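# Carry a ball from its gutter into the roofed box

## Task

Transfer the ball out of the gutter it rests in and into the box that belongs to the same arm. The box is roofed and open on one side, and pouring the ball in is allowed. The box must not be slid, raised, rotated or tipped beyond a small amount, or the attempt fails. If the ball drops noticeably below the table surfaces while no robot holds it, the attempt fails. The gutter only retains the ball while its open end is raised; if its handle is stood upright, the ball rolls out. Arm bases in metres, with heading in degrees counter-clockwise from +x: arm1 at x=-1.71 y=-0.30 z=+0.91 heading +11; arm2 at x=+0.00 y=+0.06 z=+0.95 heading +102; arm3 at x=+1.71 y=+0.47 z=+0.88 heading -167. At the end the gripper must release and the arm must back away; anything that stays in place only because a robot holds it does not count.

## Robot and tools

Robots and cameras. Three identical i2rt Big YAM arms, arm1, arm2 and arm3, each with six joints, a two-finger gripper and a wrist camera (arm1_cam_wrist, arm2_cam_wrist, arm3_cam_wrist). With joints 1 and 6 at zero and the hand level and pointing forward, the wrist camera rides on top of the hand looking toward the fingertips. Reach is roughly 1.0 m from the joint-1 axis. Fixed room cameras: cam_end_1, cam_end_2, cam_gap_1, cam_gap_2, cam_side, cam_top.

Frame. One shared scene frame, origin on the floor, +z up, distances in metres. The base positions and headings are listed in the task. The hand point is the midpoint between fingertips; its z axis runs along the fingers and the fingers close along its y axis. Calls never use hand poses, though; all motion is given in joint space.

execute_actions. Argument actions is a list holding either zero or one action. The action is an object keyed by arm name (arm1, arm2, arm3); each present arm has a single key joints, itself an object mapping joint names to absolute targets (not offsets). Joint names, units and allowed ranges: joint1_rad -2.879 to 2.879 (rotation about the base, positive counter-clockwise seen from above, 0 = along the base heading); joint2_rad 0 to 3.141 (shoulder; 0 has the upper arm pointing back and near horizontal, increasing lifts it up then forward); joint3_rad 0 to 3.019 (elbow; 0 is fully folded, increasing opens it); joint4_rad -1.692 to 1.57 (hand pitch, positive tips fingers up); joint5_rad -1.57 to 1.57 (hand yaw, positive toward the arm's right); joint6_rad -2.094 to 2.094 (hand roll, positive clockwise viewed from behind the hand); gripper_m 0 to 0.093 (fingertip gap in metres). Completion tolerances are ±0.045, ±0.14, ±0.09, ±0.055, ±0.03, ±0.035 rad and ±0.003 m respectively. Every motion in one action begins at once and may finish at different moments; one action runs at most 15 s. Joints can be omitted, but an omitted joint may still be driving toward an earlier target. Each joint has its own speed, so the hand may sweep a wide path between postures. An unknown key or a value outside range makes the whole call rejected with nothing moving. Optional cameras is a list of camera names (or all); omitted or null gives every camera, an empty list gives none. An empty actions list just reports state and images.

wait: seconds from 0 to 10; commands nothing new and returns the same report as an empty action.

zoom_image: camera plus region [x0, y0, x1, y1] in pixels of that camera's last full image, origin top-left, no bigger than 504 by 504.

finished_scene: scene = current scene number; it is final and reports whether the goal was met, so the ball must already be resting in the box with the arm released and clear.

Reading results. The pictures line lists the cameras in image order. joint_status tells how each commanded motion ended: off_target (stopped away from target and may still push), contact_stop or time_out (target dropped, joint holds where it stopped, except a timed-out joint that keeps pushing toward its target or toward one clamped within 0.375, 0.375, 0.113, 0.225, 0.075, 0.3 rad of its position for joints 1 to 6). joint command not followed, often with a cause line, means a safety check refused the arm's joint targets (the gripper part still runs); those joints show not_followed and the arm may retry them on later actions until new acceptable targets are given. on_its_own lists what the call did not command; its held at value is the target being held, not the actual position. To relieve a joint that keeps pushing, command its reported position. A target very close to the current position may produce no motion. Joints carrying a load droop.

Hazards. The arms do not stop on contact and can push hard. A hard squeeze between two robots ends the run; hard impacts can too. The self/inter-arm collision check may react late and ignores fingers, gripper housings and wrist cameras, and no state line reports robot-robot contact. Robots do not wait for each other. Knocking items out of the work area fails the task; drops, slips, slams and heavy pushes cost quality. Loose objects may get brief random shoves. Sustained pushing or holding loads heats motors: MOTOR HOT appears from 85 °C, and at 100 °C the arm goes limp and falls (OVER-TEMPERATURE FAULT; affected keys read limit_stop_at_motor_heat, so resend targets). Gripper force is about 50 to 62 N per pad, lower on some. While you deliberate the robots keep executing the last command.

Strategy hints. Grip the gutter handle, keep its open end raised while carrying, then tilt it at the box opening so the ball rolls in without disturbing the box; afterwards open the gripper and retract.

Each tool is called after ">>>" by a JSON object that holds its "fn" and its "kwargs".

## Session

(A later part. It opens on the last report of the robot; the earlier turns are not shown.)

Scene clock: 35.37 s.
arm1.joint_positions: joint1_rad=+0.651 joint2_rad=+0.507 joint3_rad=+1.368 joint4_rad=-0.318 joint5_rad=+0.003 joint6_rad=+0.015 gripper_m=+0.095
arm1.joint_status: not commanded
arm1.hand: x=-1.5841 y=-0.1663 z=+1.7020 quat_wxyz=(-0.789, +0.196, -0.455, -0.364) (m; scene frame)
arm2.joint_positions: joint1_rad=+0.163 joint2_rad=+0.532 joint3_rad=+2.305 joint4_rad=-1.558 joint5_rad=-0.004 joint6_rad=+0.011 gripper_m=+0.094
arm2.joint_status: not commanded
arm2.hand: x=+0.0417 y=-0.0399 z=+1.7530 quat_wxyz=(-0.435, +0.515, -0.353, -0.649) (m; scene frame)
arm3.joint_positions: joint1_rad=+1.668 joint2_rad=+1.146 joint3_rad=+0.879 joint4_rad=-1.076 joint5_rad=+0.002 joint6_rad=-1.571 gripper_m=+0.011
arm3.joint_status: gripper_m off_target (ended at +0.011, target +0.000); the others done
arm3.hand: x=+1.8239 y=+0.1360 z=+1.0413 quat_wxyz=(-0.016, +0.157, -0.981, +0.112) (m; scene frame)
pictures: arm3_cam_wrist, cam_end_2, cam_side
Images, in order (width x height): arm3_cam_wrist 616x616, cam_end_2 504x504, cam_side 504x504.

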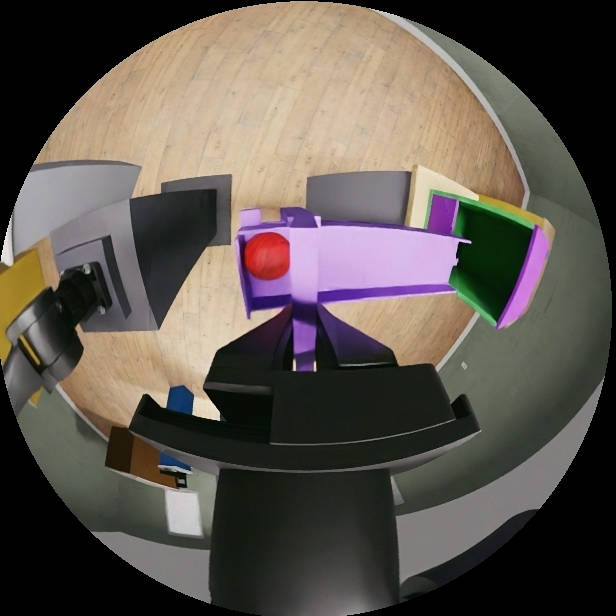

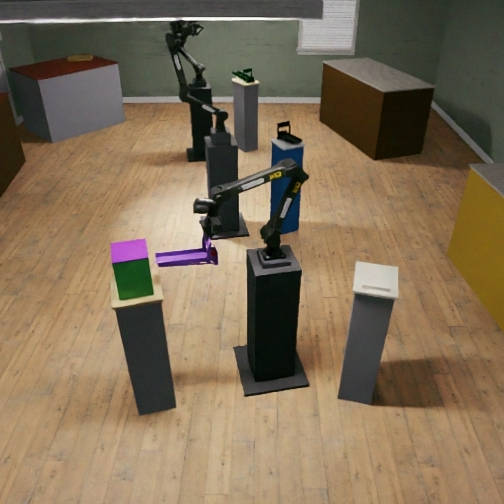

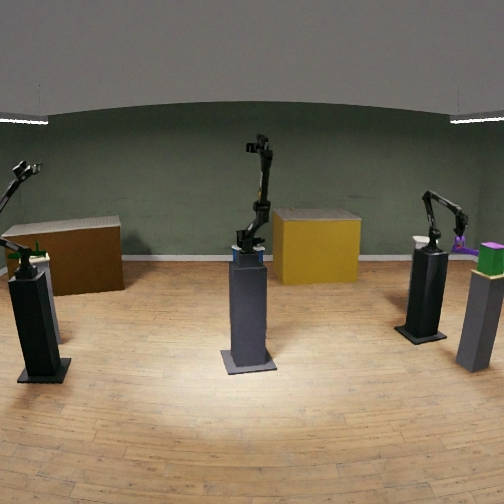

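>>> {"fn": "execute_actions", "kwargs": {"actions": []}}

Scene clock: 35.93 s.
arm1.joint_positions: joint1_rad=+0.651 joint2_rad=+0.507 joint3_rad=+1.368 joint4_rad=-0.318 joint5_rad=+0.003 joint6_rad=+0.015 gripper_m=+0.095
arm1.joint_status: not commanded
arm1.hand: x=-1.5841 y=-0.1663 z=+1.7020 quat_wxyz=(-0.789, +0.196, -0.455, -0.364) (m; scene frame)
arm2.joint_positions: joint1_rad=+0.163 joint2_rad=+0.532 joint3_rad=+2.305 joint4_rad=-1.558 joint5_rad=-0.004 joint6_rad=+0.011 gripper_m=+0.094
arm2.joint_status: not commanded
arm2.hand: x=+0.0417 y=-0.0399 z=+1.7530 quat_wxyz=(-0.435, +0.515, -0.353, -0.649) (m; scene frame)
arm3.joint_positions: joint1_rad=+1.668 joint2_rad=+1.146 joint3_rad=+0.879 joint4_rad=-1.076 joint5_rad=+0.002 joint6_rad=-1.571 gripper_m=+0.011
arm3.joint_status: gripper_m off_target (ended at +0.011, target +0.000); the others done
arm3.hand: x=+1.8239 y=+0.1360 z=+1.0413 quat_wxyz=(-0.016, +0.157, -0.981, +0.112) (m; scene frame)
pictures: arm1_cam_wrist, arm2_cam_wrist, arm3_cam_wrist, cam_end_1, cam_end_2, cam_gap_1, cam_gap_2, cam_side, cam_top
Images, in order (width x height): arm1_cam_wrist 616x616, arm2_cam_wrist 616x616, arm3_cam_wrist 616x616, cam_end_1 504x504, cam_end_2 504x504, cam_gap_1 504x504, cam_gap_2 504x504, cam_side 504x504, cam_top 504x504.

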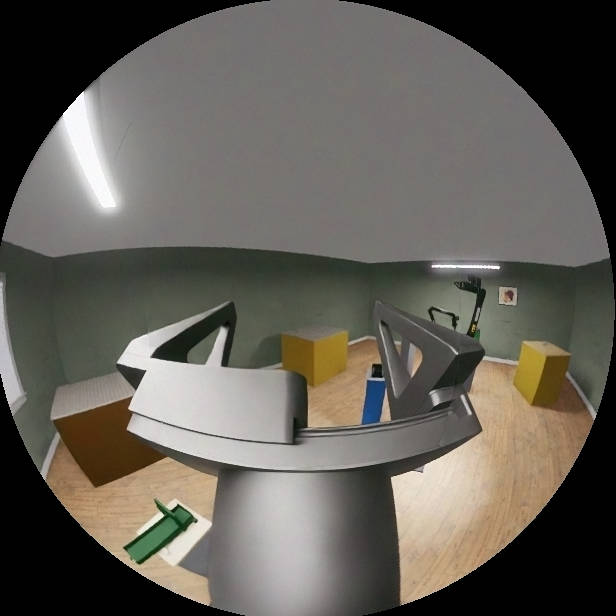

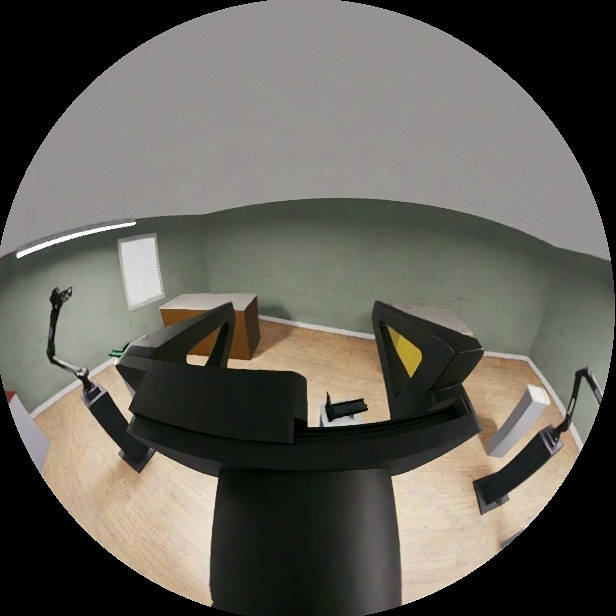

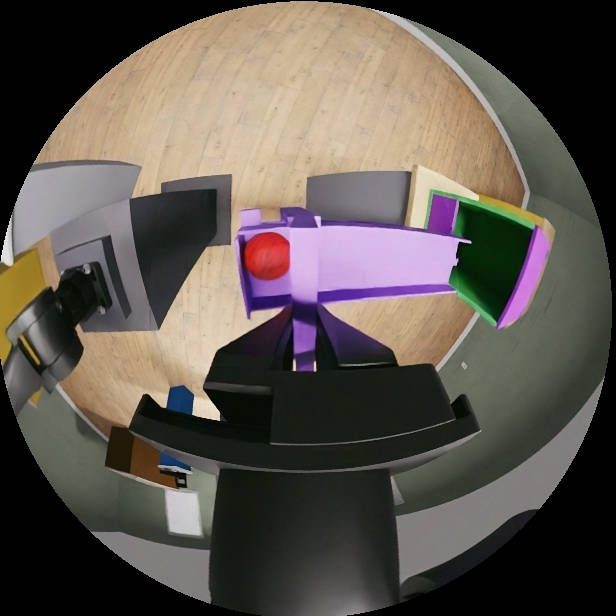

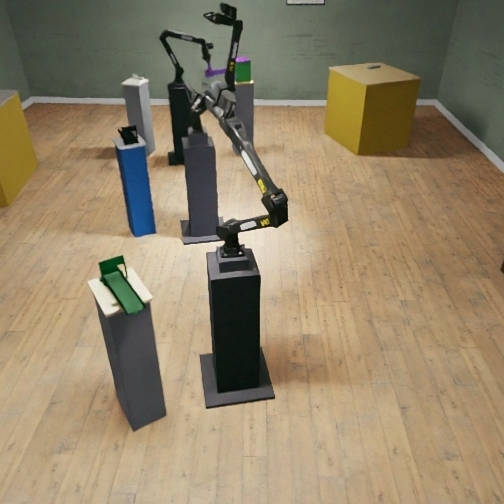

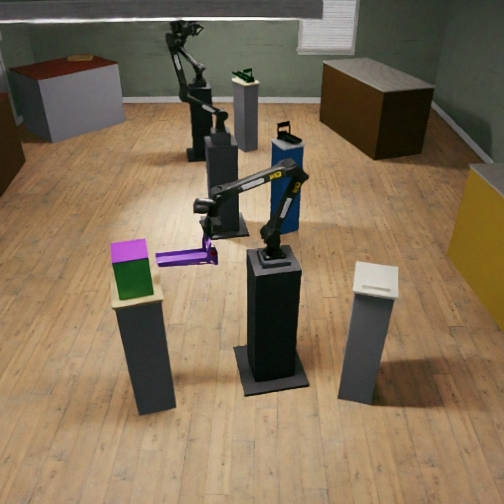

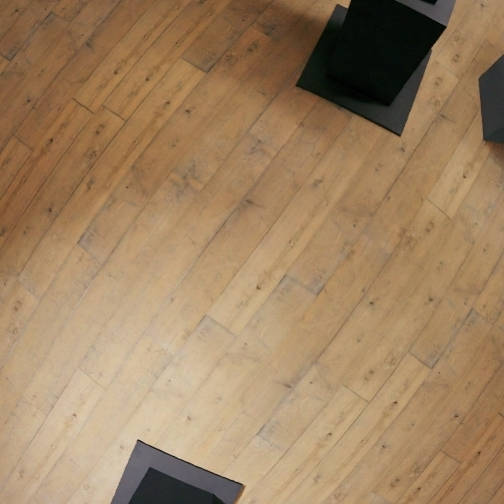

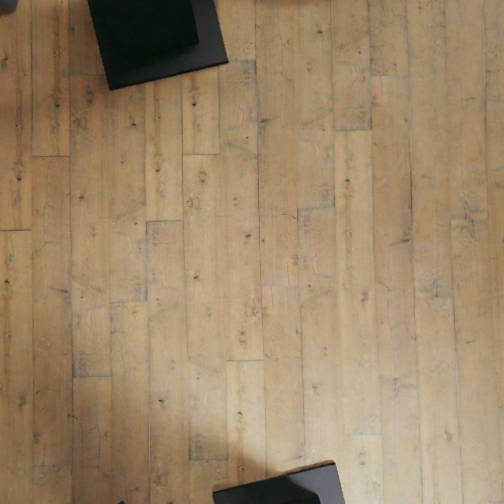

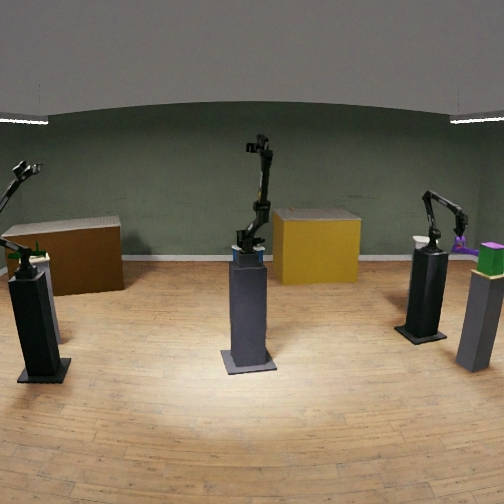

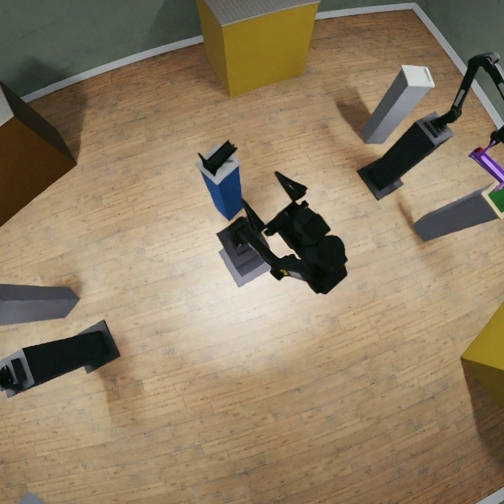

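>>> {"fn": "zoom_image", "kwargs": {"camera": "cam_end_2", "region": [90, 200, 250, 320]}}

>>> {"fn": "zoom_image", "kwargs": {"camera": "cam_side", "region": [420, 190, 504, 290]}}

Region (90, 200, 250, 320) of cam_end_2's 504x504 image, scaled by 3.150, with more detail than that image has; it fills the top 378 rows of this view, and the rest is white.

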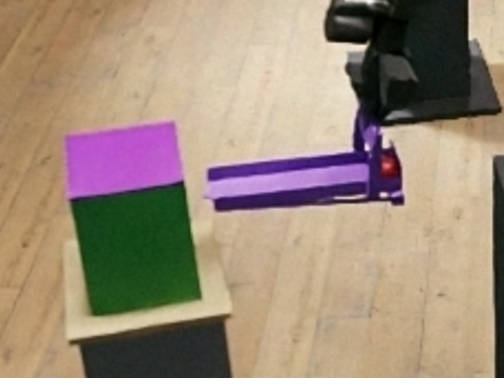

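Region (420, 190, 504, 290) of cam_side's 504x504 image, scaled by 5.040, with more detail than that image has; it fills the left 423 columns of this view, and the rest is white.

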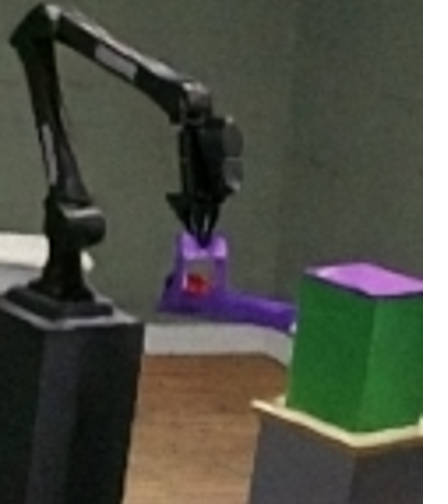

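>>> {"fn": "execute_actions", "kwargs": {"actions": [{"arm3":{"joints":{"joint2_rad":1.18,"joint3_rad":0.98,"joint4_rad":-1.065,"gripper_m":0.0}}}], "cameras": ["arm3_cam_wrist","cam_end_2","cam_side"]}}

Scene clock: 37.17 s.
arm1.joint_positions: joint1_rad=+0.651 joint2_rad=+0.507 joint3_rad=+1.368 joint4_rad=-0.318 joint5_rad=+0.003 joint6_rad=+0.015 gripper_m=+0.095
arm1.joint_status: not commanded
arm1.hand: x=-1.5841 y=-0.1663 z=+1.7020 quat_wxyz=(-0.789, +0.196, -0.455, -0.364) (m; scene frame)
arm2.joint_positions: joint1_rad=+0.163 joint2_rad=+0.532 joint3_rad=+2.305 joint4_rad=-1.558 joint5_rad=-0.004 joint6_rad=+0.011 gripper_m=+0.094
arm2.joint_status: not commanded
arm2.hand: x=+0.0417 y=-0.0399 z=+1.7530 quat_wxyz=(-0.435, +0.515, -0.353, -0.649) (m; scene frame)
arm3.joint_positions: joint1_rad=+1.668 joint2_rad=+1.183 joint3_rad=+0.912 joint4_rad=-1.076 joint5_rad=+0.002 joint6_rad=-1.571 gripper_m=+0.011
arm3.joint_status: gripper_m off_target (ended at +0.011, target +0.000); the others done
arm3.hand: x=+1.8277 y=+0.1242 z=+1.0430 quat_wxyz=(-0.016, +0.157, -0.981, +0.110) (m; scene frame)
pictures: arm3_cam_wrist, cam_end_2, cam_side
Images, in order (width x height): arm3_cam_wrist 616x616, cam_end_2 504x504, cam_side 504x504.

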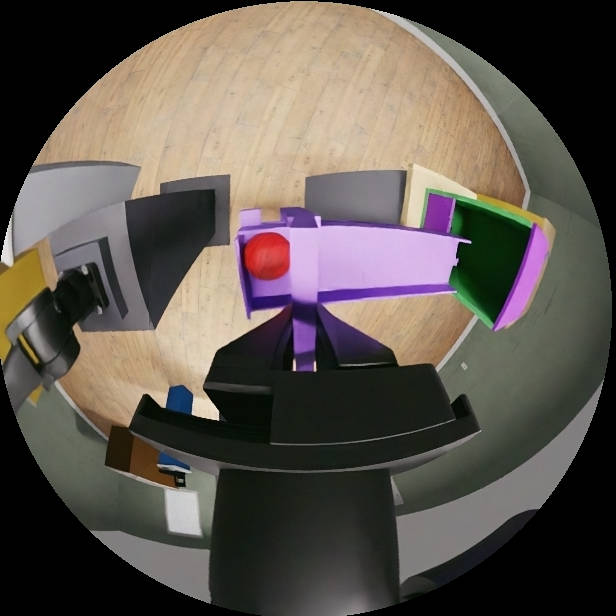

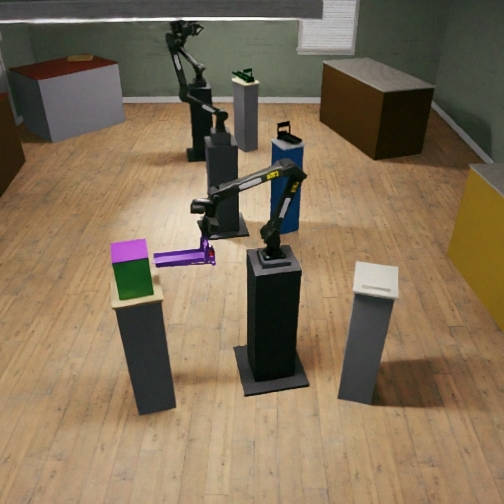

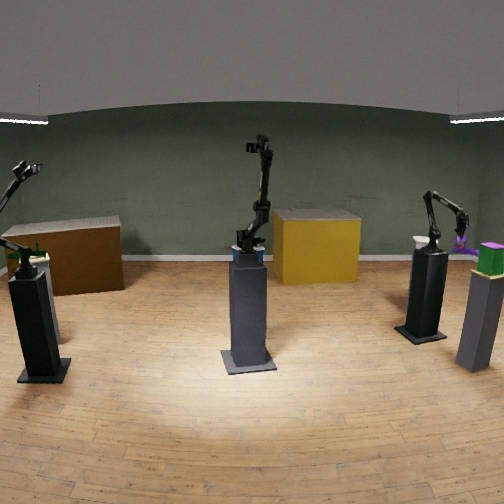

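>>> {"fn": "execute_actions", "kwargs": {"actions": [{"arm3":{"joints":{"joint2_rad":1.21,"joint3_rad":1.04,"joint4_rad":-1.07,"gripper_m":0.0}}}], "cameras": ["arm3_cam_wrist","cam_end_2","cam_side"]}}

Scene clock: 38.03 s.
arm1.joint_positions: joint1_rad=+0.651 joint2_rad=+0.507 joint3_rad=+1.368 joint4_rad=-0.318 joint5_rad=+0.003 joint6_rad=+0.015 gripper_m=+0.095
arm1.joint_status: not commanded
arm1.hand: x=-1.5841 y=-0.1663 z=+1.7020 quat_wxyz=(-0.789, +0.196, -0.455, -0.364) (m; scene frame)
arm2.joint_positions: joint1_rad=+0.163 joint2_rad=+0.532 joint3_rad=+2.305 joint4_rad=-1.558 joint5_rad=-0.004 joint6_rad=+0.011 gripper_m=+0.094
arm2.joint_status: not commanded
arm2.hand: x=+0.0417 y=-0.0399 z=+1.7530 quat_wxyz=(-0.435, +0.515, -0.353, -0.649) (m; scene frame)
arm3.joint_positions: joint1_rad=+1.668 joint2_rad=+1.216 joint3_rad=+0.974 joint4_rad=-1.076 joint5_rad=+0.002 joint6_rad=-1.571 gripper_m=+0.011
arm3.joint_status: gripper_m off_target (ended at +0.011, target +0.000); the others done
arm3.hand: x=+1.8347 y=+0.1030 z=+1.0577 quat_wxyz=(-0.018, +0.156, -0.980, +0.124) (m; scene frame)
pictures: arm3_cam_wrist, cam_end_2, cam_side
Images, in order (width x height): arm3_cam_wrist 616x616, cam_end_2 504x504, cam_side 504x504.

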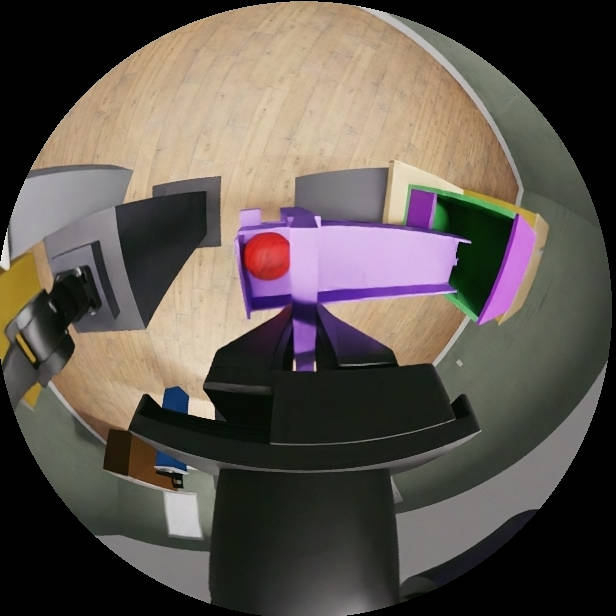

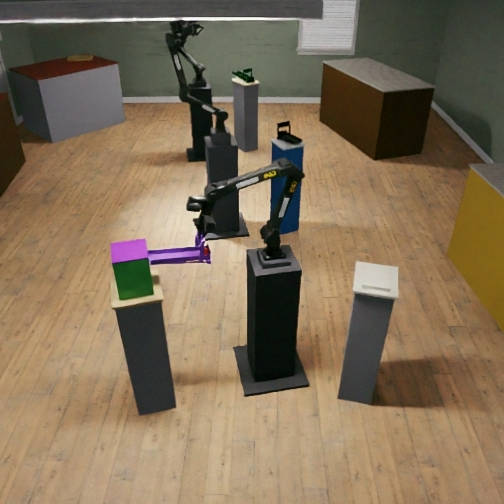

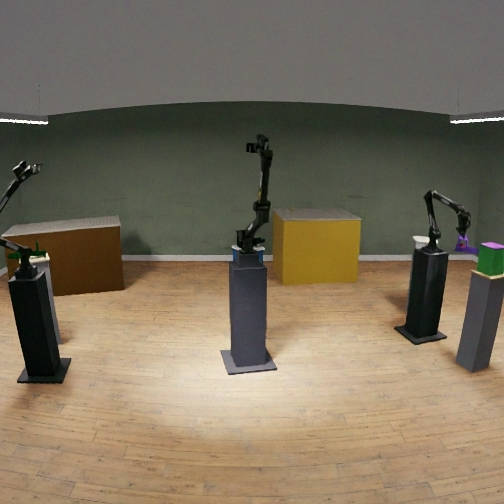

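>>> {"fn": "zoom_image", "kwargs": {"camera": "arm3_cam_wrist", "region": [330, 130, 580, 360]}}

>>> {"fn": "zoom_image", "kwargs": {"camera": "cam_end_2", "region": [90, 200, 250, 320]}}

>>> {"fn": "zoom_image", "kwargs": {"camera": "cam_side", "region": [430, 200, 504, 290]}}

Region (330, 130, 580, 360) of arm3_cam_wrist's 616x616 image, scaled by 2.016, with more detail than that image has; it fills the top 464 rows of this view, and the rest is white.

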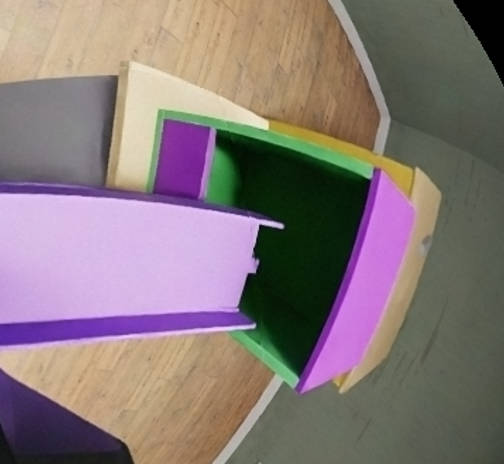

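Region (90, 200, 250, 320) of cam_end_2's 504x504 image, scaled by 3.150, with more detail than that image has; it fills the top 378 rows of this view, and the rest is white.

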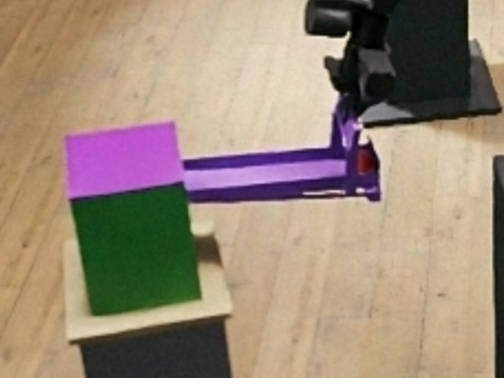

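Region (430, 200, 504, 290) of cam_side's 504x504 image, scaled by 5.600, with more detail than that image has; it fills the left 414 columns of this view, and the rest is white.

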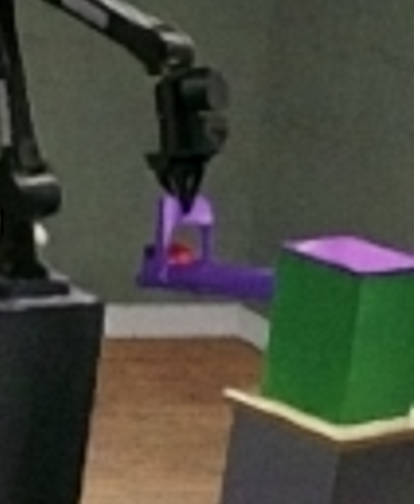

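>>> {"fn": "execute_actions", "kwargs": {"actions": [{"arm3":{"joints":{"joint1_rad":1.695,"joint2_rad":1.27,"joint3_rad":1.08,"joint4_rad":-1.06,"gripper_m":0.0}}}], "cameras": ["arm3_cam_wrist","cam_end_2","cam_side"]}}

Scene clock: 40.27 s.
arm1.joint_positions: joint1_rad=+0.651 joint2_rad=+0.507 joint3_rad=+1.368 joint4_rad=-0.318 joint5_rad=+0.003 joint6_rad=+0.015 gripper_m=+0.095
arm1.joint_status: not commanded
arm1.hand: x=-1.5841 y=-0.1663 z=+1.7020 quat_wxyz=(-0.789, +0.196, -0.455, -0.364) (m; scene frame)
arm2.joint_positions: joint1_rad=+0.163 joint2_rad=+0.532 joint3_rad=+2.305 joint4_rad=-1.558 joint5_rad=-0.004 joint6_rad=+0.011 gripper_m=+0.094
arm2.joint_status: not commanded
arm2.hand: x=+0.0417 y=-0.0399 z=+1.7530 quat_wxyz=(-0.435, +0.515, -0.353, -0.649) (m; scene frame)
arm3.joint_positions: joint1_rad=+1.690 joint2_rad=+1.278 joint3_rad=+1.013 joint4_rad=-1.076 joint5_rad=+0.001 joint6_rad=-1.571 gripper_m=+0.011
arm3.joint_status: gripper_m off_target (ended at +0.011, target +0.000); the others done
arm3.hand: x=+1.8482 y=+0.0908 z=+1.0515 quat_wxyz=(-0.018, +0.167, -0.979, +0.113) (m; scene frame)
pictures: arm3_cam_wrist, cam_end_2, cam_side
Images, in order (width x height): arm3_cam_wrist 616x616, cam_end_2 504x504, cam_side 504x504.

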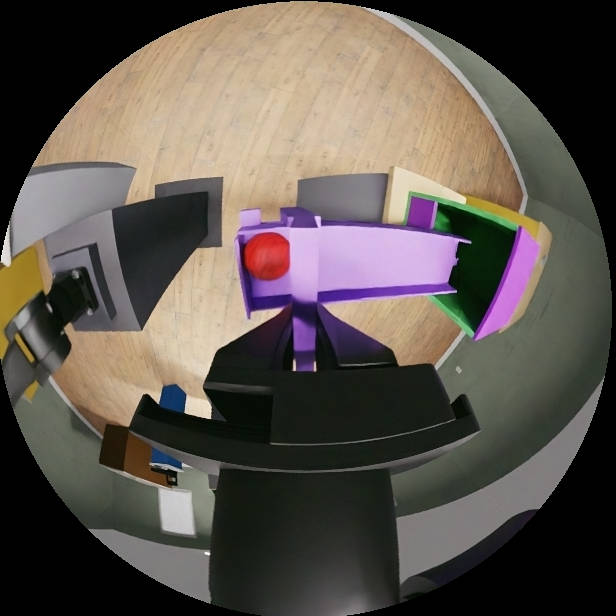

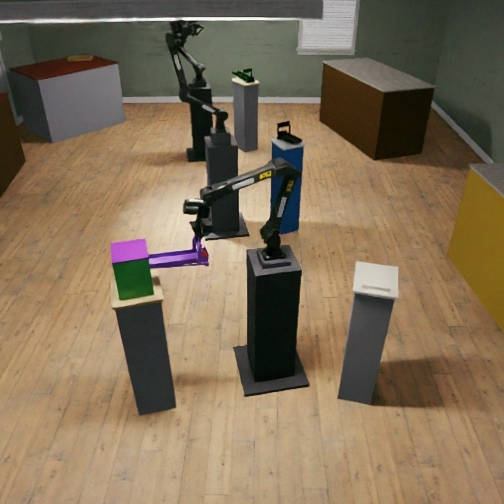

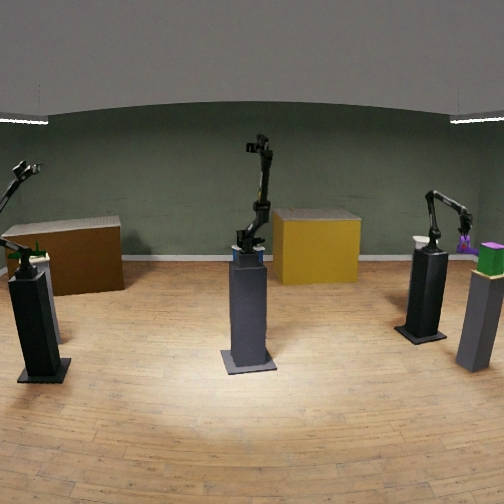

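>>> {"fn": "execute_actions", "kwargs": {"actions": [{"arm3":{"joints":{"joint2_rad":1.322,"joint3_rad":1.15,"joint4_rad":-1.15,"gripper_m":0.0}}}], "cameras": ["arm3_cam_wrist"]}}

>>> {"fn": "execute_actions", "kwargs": {"actions": [{"arm3":{"joints":{"joint2_rad":1.372,"joint3_rad":1.22,"joint4_rad":-1.228,"gripper_m":0.0}}}], "cameras": ["arm3_cam_wrist","cam_end_2","cam_side"]}}

Scene clock: 41.53 s.
arm1.joint_positions: joint1_rad=+0.651 joint2_rad=+0.507 joint3_rad=+1.368 joint4_rad=-0.318 joint5_rad=+0.003 joint6_rad=+0.015 gripper_m=+0.095
arm1.joint_status: not commanded
arm1.hand: x=-1.5841 y=-0.1663 z=+1.7020 quat_wxyz=(-0.789, +0.196, -0.455, -0.364) (m; scene frame)
arm2.joint_positions: joint1_rad=+0.163 joint2_rad=+0.532 joint3_rad=+2.305 joint4_rad=-1.558 joint5_rad=-0.004 joint6_rad=+0.011 gripper_m=+0.094
arm2.joint_status: not commanded
arm2.hand: x=+0.0417 y=-0.0399 z=+1.7530 quat_wxyz=(-0.435, +0.515, -0.353, -0.649) (m; scene frame)
arm3.joint_positions: joint1_rad=+1.690 joint2_rad=+1.327 joint3_rad=+1.081 joint4_rad=-1.143 joint5_rad=+0.001 joint6_rad=-1.571 gripper_m=+0.011
arm3.joint_status: gripper_m off_target (ended at +0.011, target +0.000); the others done
arm3.hand: x=+1.8512 y=+0.0822 z=+1.0577 quat_wxyz=(-0.014, +0.168, -0.982, +0.089) (m; scene frame)
pictures: arm3_cam_wrist
Images, in order (width x height): arm3_cam_wrist 616x616.

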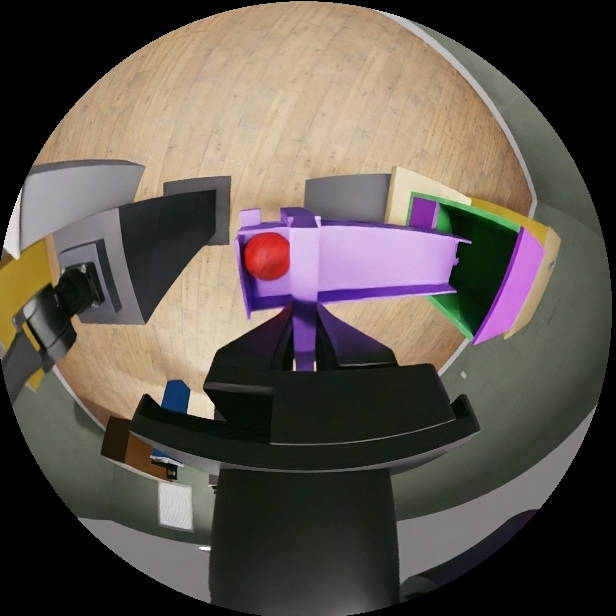

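Scene clock: 42.33 s.
arm1.joint_positions: joint1_rad=+0.651 joint2_rad=+0.507 joint3_rad=+1.368 joint4_rad=-0.318 joint5_rad=+0.003 joint6_rad=+0.015 gripper_m=+0.095
arm1.joint_status: not commanded
arm1.hand: x=-1.5841 y=-0.1663 z=+1.7020 quat_wxyz=(-0.789, +0.196, -0.455, -0.364) (m; scene frame)
arm2.joint_positions: joint1_rad=+0.163 joint2_rad=+0.532 joint3_rad=+2.305 joint4_rad=-1.558 joint5_rad=-0.004 joint6_rad=+0.011 gripper_m=+0.094
arm2.joint_status: not commanded
arm2.hand: x=+0.0417 y=-0.0399 z=+1.7530 quat_wxyz=(-0.435, +0.515, -0.353, -0.649) (m; scene frame)
arm3.joint_positions: joint1_rad=+1.690 joint2_rad=+1.377 joint3_rad=+1.151 joint4_rad=-1.221 joint5_rad=+0.001 joint6_rad=-1.571 gripper_m=+0.011
arm3.joint_status: gripper_m off_target (ended at +0.011, target +0.000); the others done
arm3.hand: x=+1.8535 y=+0.0757 z=+1.0638 quat_wxyz=(-0.009, +0.168, -0.984, +0.061) (m; scene frame)
pictures: arm3_cam_wrist, cam_end_2, cam_side
Images, in order (width x height): arm3_cam_wrist 616x616, cam_end_2 504x504, cam_side 504x504.

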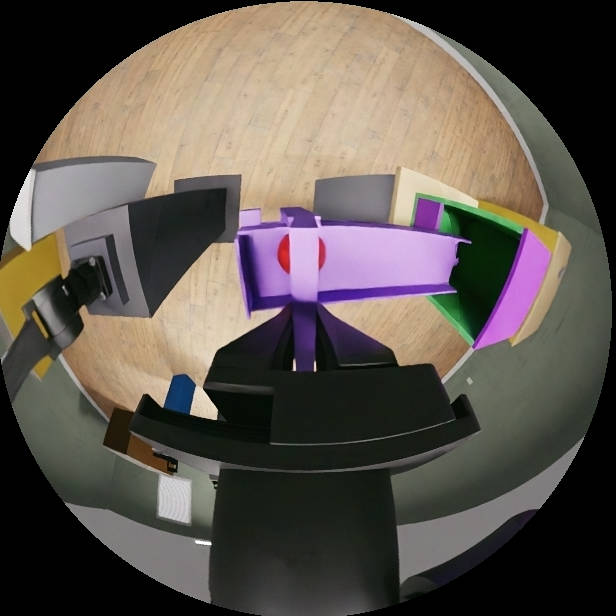

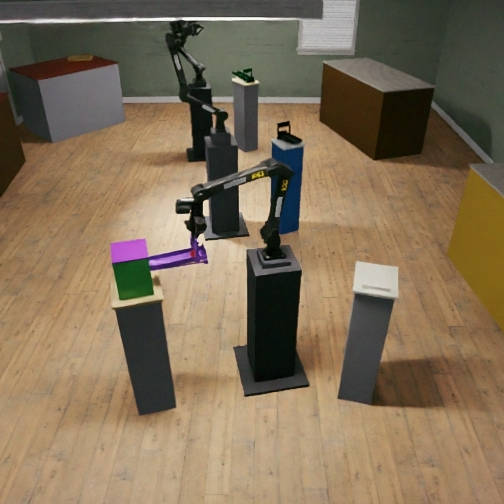

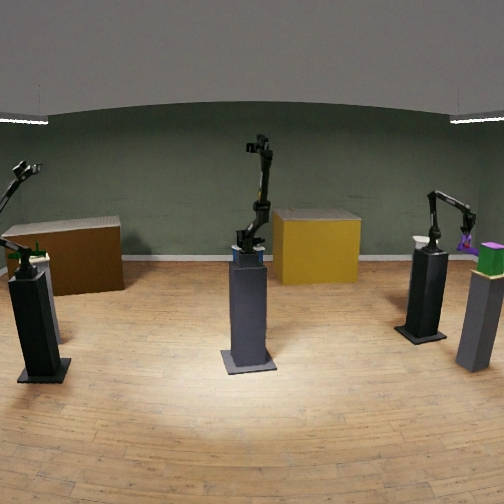

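The ball has started rolling. I'm adding one more tilt step so it rolls all the way out.

>>> {"fn": "execute_actions", "kwargs": {"actions": [{"arm3":{"joints":{"joint2_rad":1.422,"joint3_rad":1.29,"joint4_rad":-1.305,"gripper_m":0.0}}}], "cameras": ["arm3_cam_wrist","cam_end_2"]}}

Scene clock: 43.23 s.
arm1.joint_positions: joint1_rad=+0.651 joint2_rad=+0.507 joint3_rad=+1.368 joint4_rad=-0.318 joint5_rad=+0.003 joint6_rad=+0.015 gripper_m=+0.095
arm1.joint_status: not commanded
arm1.hand: x=-1.5841 y=-0.1663 z=+1.7020 quat_wxyz=(-0.789, +0.196, -0.455, -0.364) (m; scene frame)
arm2.joint_positions: joint1_rad=+0.163 joint2_rad=+0.532 joint3_rad=+2.305 joint4_rad=-1.558 joint5_rad=-0.004 joint6_rad=+0.011 gripper_m=+0.094
arm2.joint_status: not commanded
arm2.hand: x=+0.0417 y=-0.0399 z=+1.7530 quat_wxyz=(-0.435, +0.515, -0.353, -0.649) (m; scene frame)
arm3.joint_positions: joint1_rad=+1.690 joint2_rad=+1.426 joint3_rad=+1.221 joint4_rad=-1.298 joint5_rad=+0.001 joint6_rad=-1.571 gripper_m=+0.011
arm3.joint_status: gripper_m off_target (ended at +0.011, target +0.000); the others done
arm3.hand: x=+1.8559 y=+0.0691 z=+1.0702 quat_wxyz=(-0.004, +0.168, -0.985, +0.033) (m; scene frame)
pictures: arm3_cam_wrist, cam_end_2
Images, in order (width x height): arm3_cam_wrist 616x616, cam_end_2 504x504.

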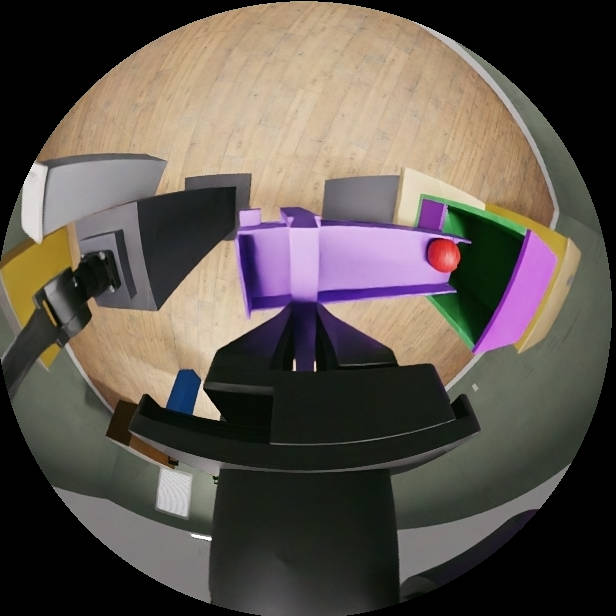

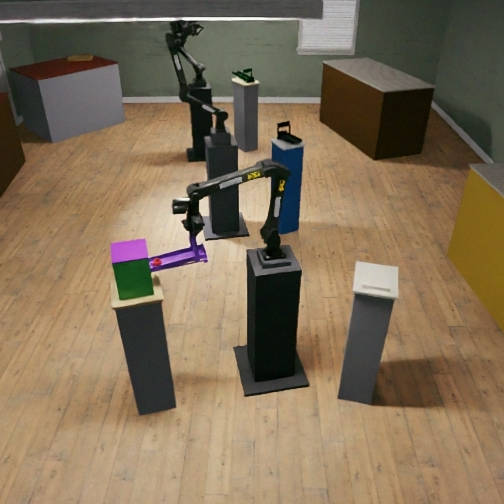

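>>> {"fn": "wait", "kwargs": {"seconds": 0.8}}

Scene clock: 44.07 s.
arm1.joint_positions: joint1_rad=+0.651 joint2_rad=+0.507 joint3_rad=+1.368 joint4_rad=-0.318 joint5_rad=+0.003 joint6_rad=+0.015 gripper_m=+0.095
arm1.joint_status: not commanded
arm1.hand: x=-1.5841 y=-0.1663 z=+1.7020 quat_wxyz=(-0.789, +0.196, -0.455, -0.364) (m; scene frame)
arm2.joint_positions: joint1_rad=+0.163 joint2_rad=+0.532 joint3_rad=+2.305 joint4_rad=-1.558 joint5_rad=-0.004 joint6_rad=+0.011 gripper_m=+0.094
arm2.joint_status: not commanded
arm2.hand: x=+0.0417 y=-0.0399 z=+1.7530 quat_wxyz=(-0.435, +0.515, -0.353, -0.649) (m; scene frame)
arm3.joint_positions: joint1_rad=+1.690 joint2_rad=+1.426 joint3_rad=+1.221 joint4_rad=-1.299 joint5_rad=+0.001 joint6_rad=-1.571 gripper_m=+0.011
arm3.joint_status: gripper_m off_target (ended at +0.011, target +0.000); the others done
arm3.hand: x=+1.8558 y=+0.0692 z=+1.0702 quat_wxyz=(-0.004, +0.169, -0.985, +0.033) (m; scene frame)
wait: 0.80 s; at rest by 0.40 s
pictures: arm1_cam_wrist, arm2_cam_wrist, arm3_cam_wrist, cam_end_1, cam_end_2, cam_gap_1, cam_gap_2, cam_side, cam_top
Images, in order (width x height): arm1_cam_wrist 616x616, arm2_cam_wrist 616x616, arm3_cam_wrist 616x616, cam_end_1 504x504, cam_end_2 504x504, cam_gap_1 504x504, cam_gap_2 504x504, cam_side 504x504, cam_top 504x504.

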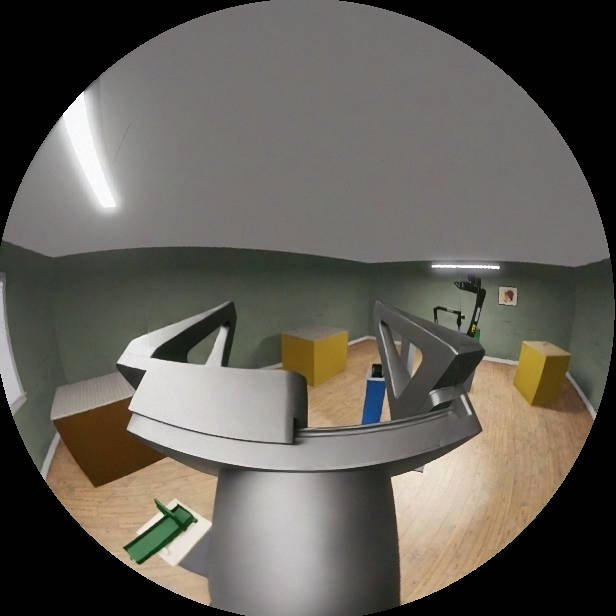

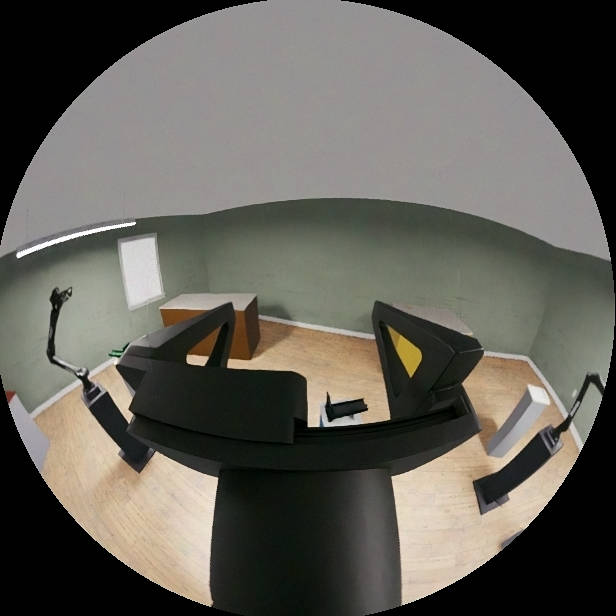

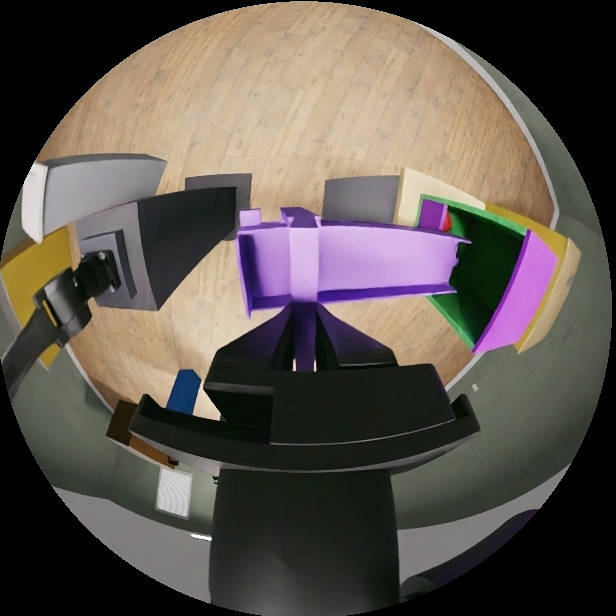

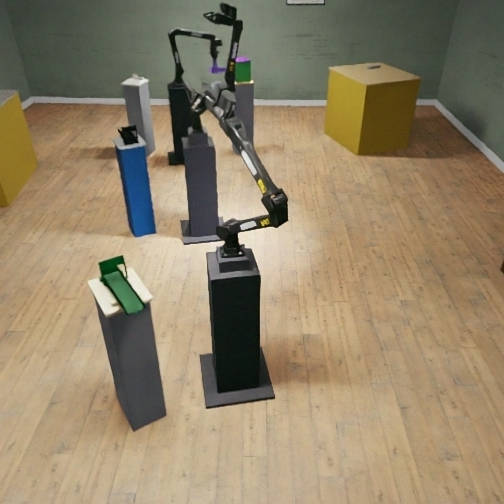

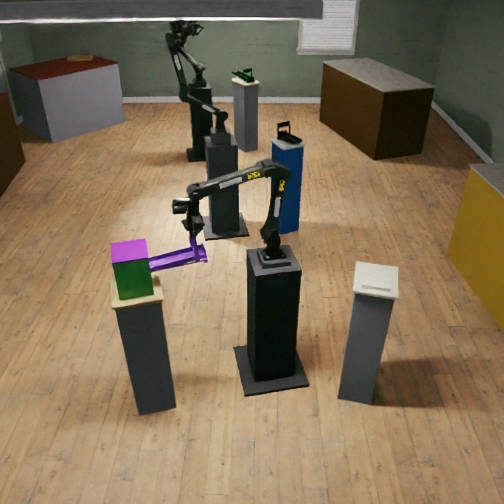

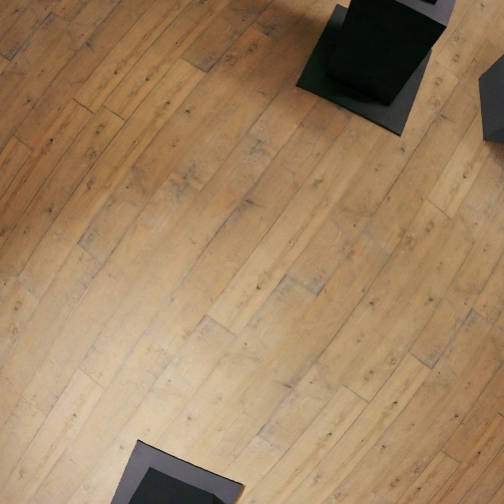

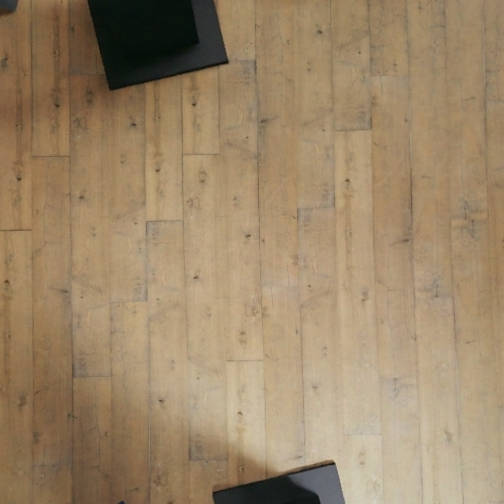

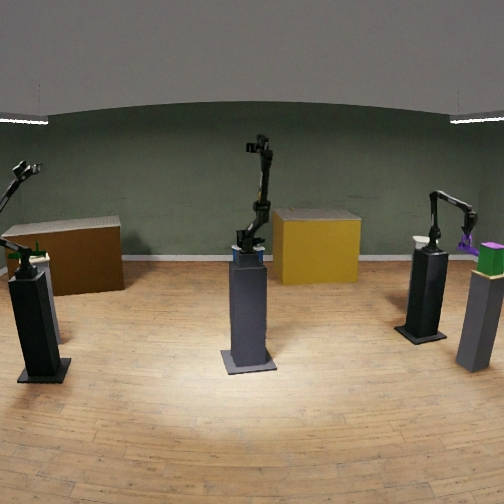

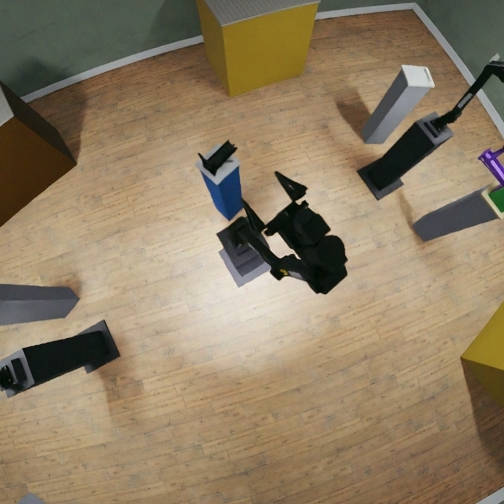

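>>> {"fn": "execute_actions", "kwargs": {"actions": [{"arm3":{"joints":{"joint2_rad":1.355,"joint3_rad":1.2,"joint4_rad":-1.3,"gripper_m":0.0}}}], "cameras": ["arm3_cam_wrist"]}}

Scene clock: 45.63 s.
arm1.joint_positions: joint1_rad=+0.651 joint2_rad=+0.507 joint3_rad=+1.368 joint4_rad=-0.318 joint5_rad=+0.003 joint6_rad=+0.015 gripper_m=+0.095
arm1.joint_status: not commanded
arm1.hand: x=-1.5841 y=-0.1663 z=+1.7020 quat_wxyz=(-0.789, +0.196, -0.455, -0.364) (m; scene frame)
arm2.joint_positions: joint1_rad=+0.163 joint2_rad=+0.532 joint3_rad=+2.305 joint4_rad=-1.558 joint5_rad=-0.004 joint6_rad=+0.011 gripper_m=+0.094
arm2.joint_status: not commanded
arm2.hand: x=+0.0417 y=-0.0399 z=+1.7530 quat_wxyz=(-0.435, +0.515, -0.353, -0.649) (m; scene frame)
arm3.joint_positions: joint1_rad=+1.690 joint2_rad=+1.371 joint3_rad=+1.195 joint4_rad=-1.299 joint5_rad=+0.001 joint6_rad=-1.571 gripper_m=+0.011
arm3.joint_status: gripper_m off_target (ended at +0.011, target +0.000); the others done
arm3.hand: x=+1.8518 y=+0.0807 z=+1.0816 quat_wxyz=(-0.007, +0.169, -0.985, +0.047) (m; scene frame)
pictures: arm3_cam_wrist
Images, in order (width x height): arm3_cam_wrist 616x616.

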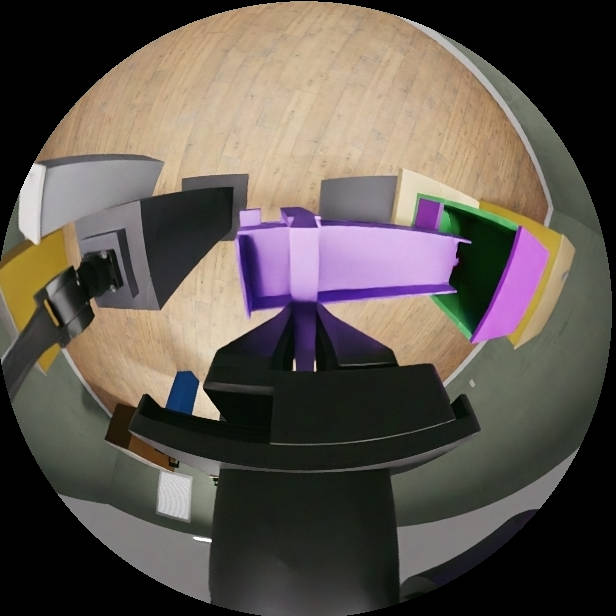

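>>> {"fn": "execute_actions", "kwargs": {"actions": [{"arm3":{"joints":{"joint2_rad":1.275,"joint3_rad":1.12,"gripper_m":0.0}}}], "cameras": []}}

>>> {"fn": "execute_actions", "kwargs": {"actions": [{"arm3":{"joints":{"joint2_rad":1.14,"joint3_rad":1.0,"gripper_m":0.0}}}], "cameras": ["arm3_cam_wrist","cam_end_2"]}}

Scene clock: 46.60 s.
arm1.joint_positions: joint1_rad=+0.651 joint2_rad=+0.507 joint3_rad=+1.368 joint4_rad=-0.318 joint5_rad=+0.003 joint6_rad=+0.015 gripper_m=+0.095
arm1.joint_status: not commanded
arm1.hand: x=-1.5841 y=-0.1663 z=+1.7020 quat_wxyz=(-0.789, +0.196, -0.455, -0.364) (m; scene frame)
arm2.joint_positions: joint1_rad=+0.163 joint2_rad=+0.532 joint3_rad=+2.305 joint4_rad=-1.558 joint5_rad=-0.004 joint6_rad=+0.011 gripper_m=+0.094
arm2.joint_status: not commanded
arm2.hand: x=+0.0417 y=-0.0399 z=+1.7530 quat_wxyz=(-0.435, +0.515, -0.353, -0.649) (m; scene frame)
arm3.joint_positions: joint1_rad=+1.690 joint2_rad=+1.291 joint3_rad=+1.107 joint4_rad=-1.299 joint5_rad=+0.001 joint6_rad=-1.571 gripper_m=+0.011
arm3.joint_status: gripper_m off_target (ended at +0.011, target +0.000); the others done
arm3.hand: x=+1.8408 y=+0.1119 z=+1.0767 quat_wxyz=(-0.006, +0.169, -0.985, +0.043) (m; scene frame)
pictures: none
No camera images: the call's "cameras" was empty. Leave "cameras" out to get every camera's image.

Scene clock: 47.50 s.
arm1.joint_positions: joint1_rad=+0.651 joint2_rad=+0.507 joint3_rad=+1.368 joint4_rad=-0.318 joint5_rad=+0.003 joint6_rad=+0.015 gripper_m=+0.095
arm1.joint_status: not commanded
arm1.hand: x=-1.5841 y=-0.1663 z=+1.7020 quat_wxyz=(-0.789, +0.196, -0.455, -0.364) (m; scene frame)
arm2.joint_positions: joint1_rad=+0.163 joint2_rad=+0.532 joint3_rad=+2.305 joint4_rad=-1.558 joint5_rad=-0.004 joint6_rad=+0.011 gripper_m=+0.094
arm2.joint_status: not commanded
arm2.hand: x=+0.0417 y=-0.0399 z=+1.7530 quat_wxyz=(-0.435, +0.515, -0.353, -0.649) (m; scene frame)
arm3.joint_positions: joint1_rad=+1.690 joint2_rad=+1.145 joint3_rad=+0.987 joint4_rad=-1.300 joint5_rad=+0.001 joint6_rad=-1.571 gripper_m=+0.011
arm3.joint_status: gripper_m off_target (ended at +0.011, target +0.000); the others done
arm3.hand: x=+1.8250 y=+0.1567 z=+1.0775 quat_wxyz=(-0.008, +0.168, -0.984, +0.056) (m; scene frame)
pictures: arm3_cam_wrist, cam_end_2
Images, in order (width x height): arm3_cam_wrist 616x616, cam_end_2 504x504.

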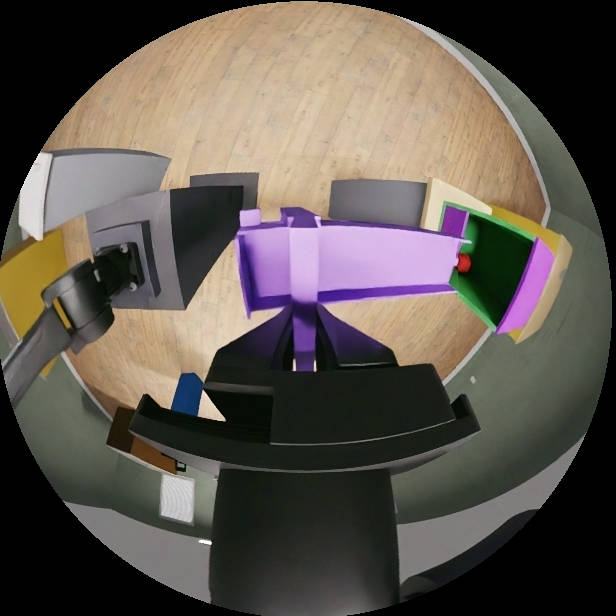

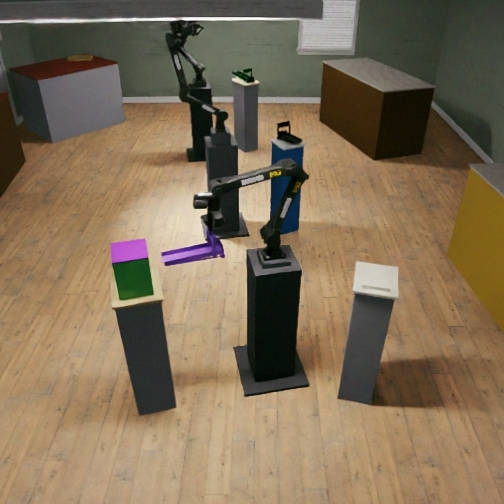

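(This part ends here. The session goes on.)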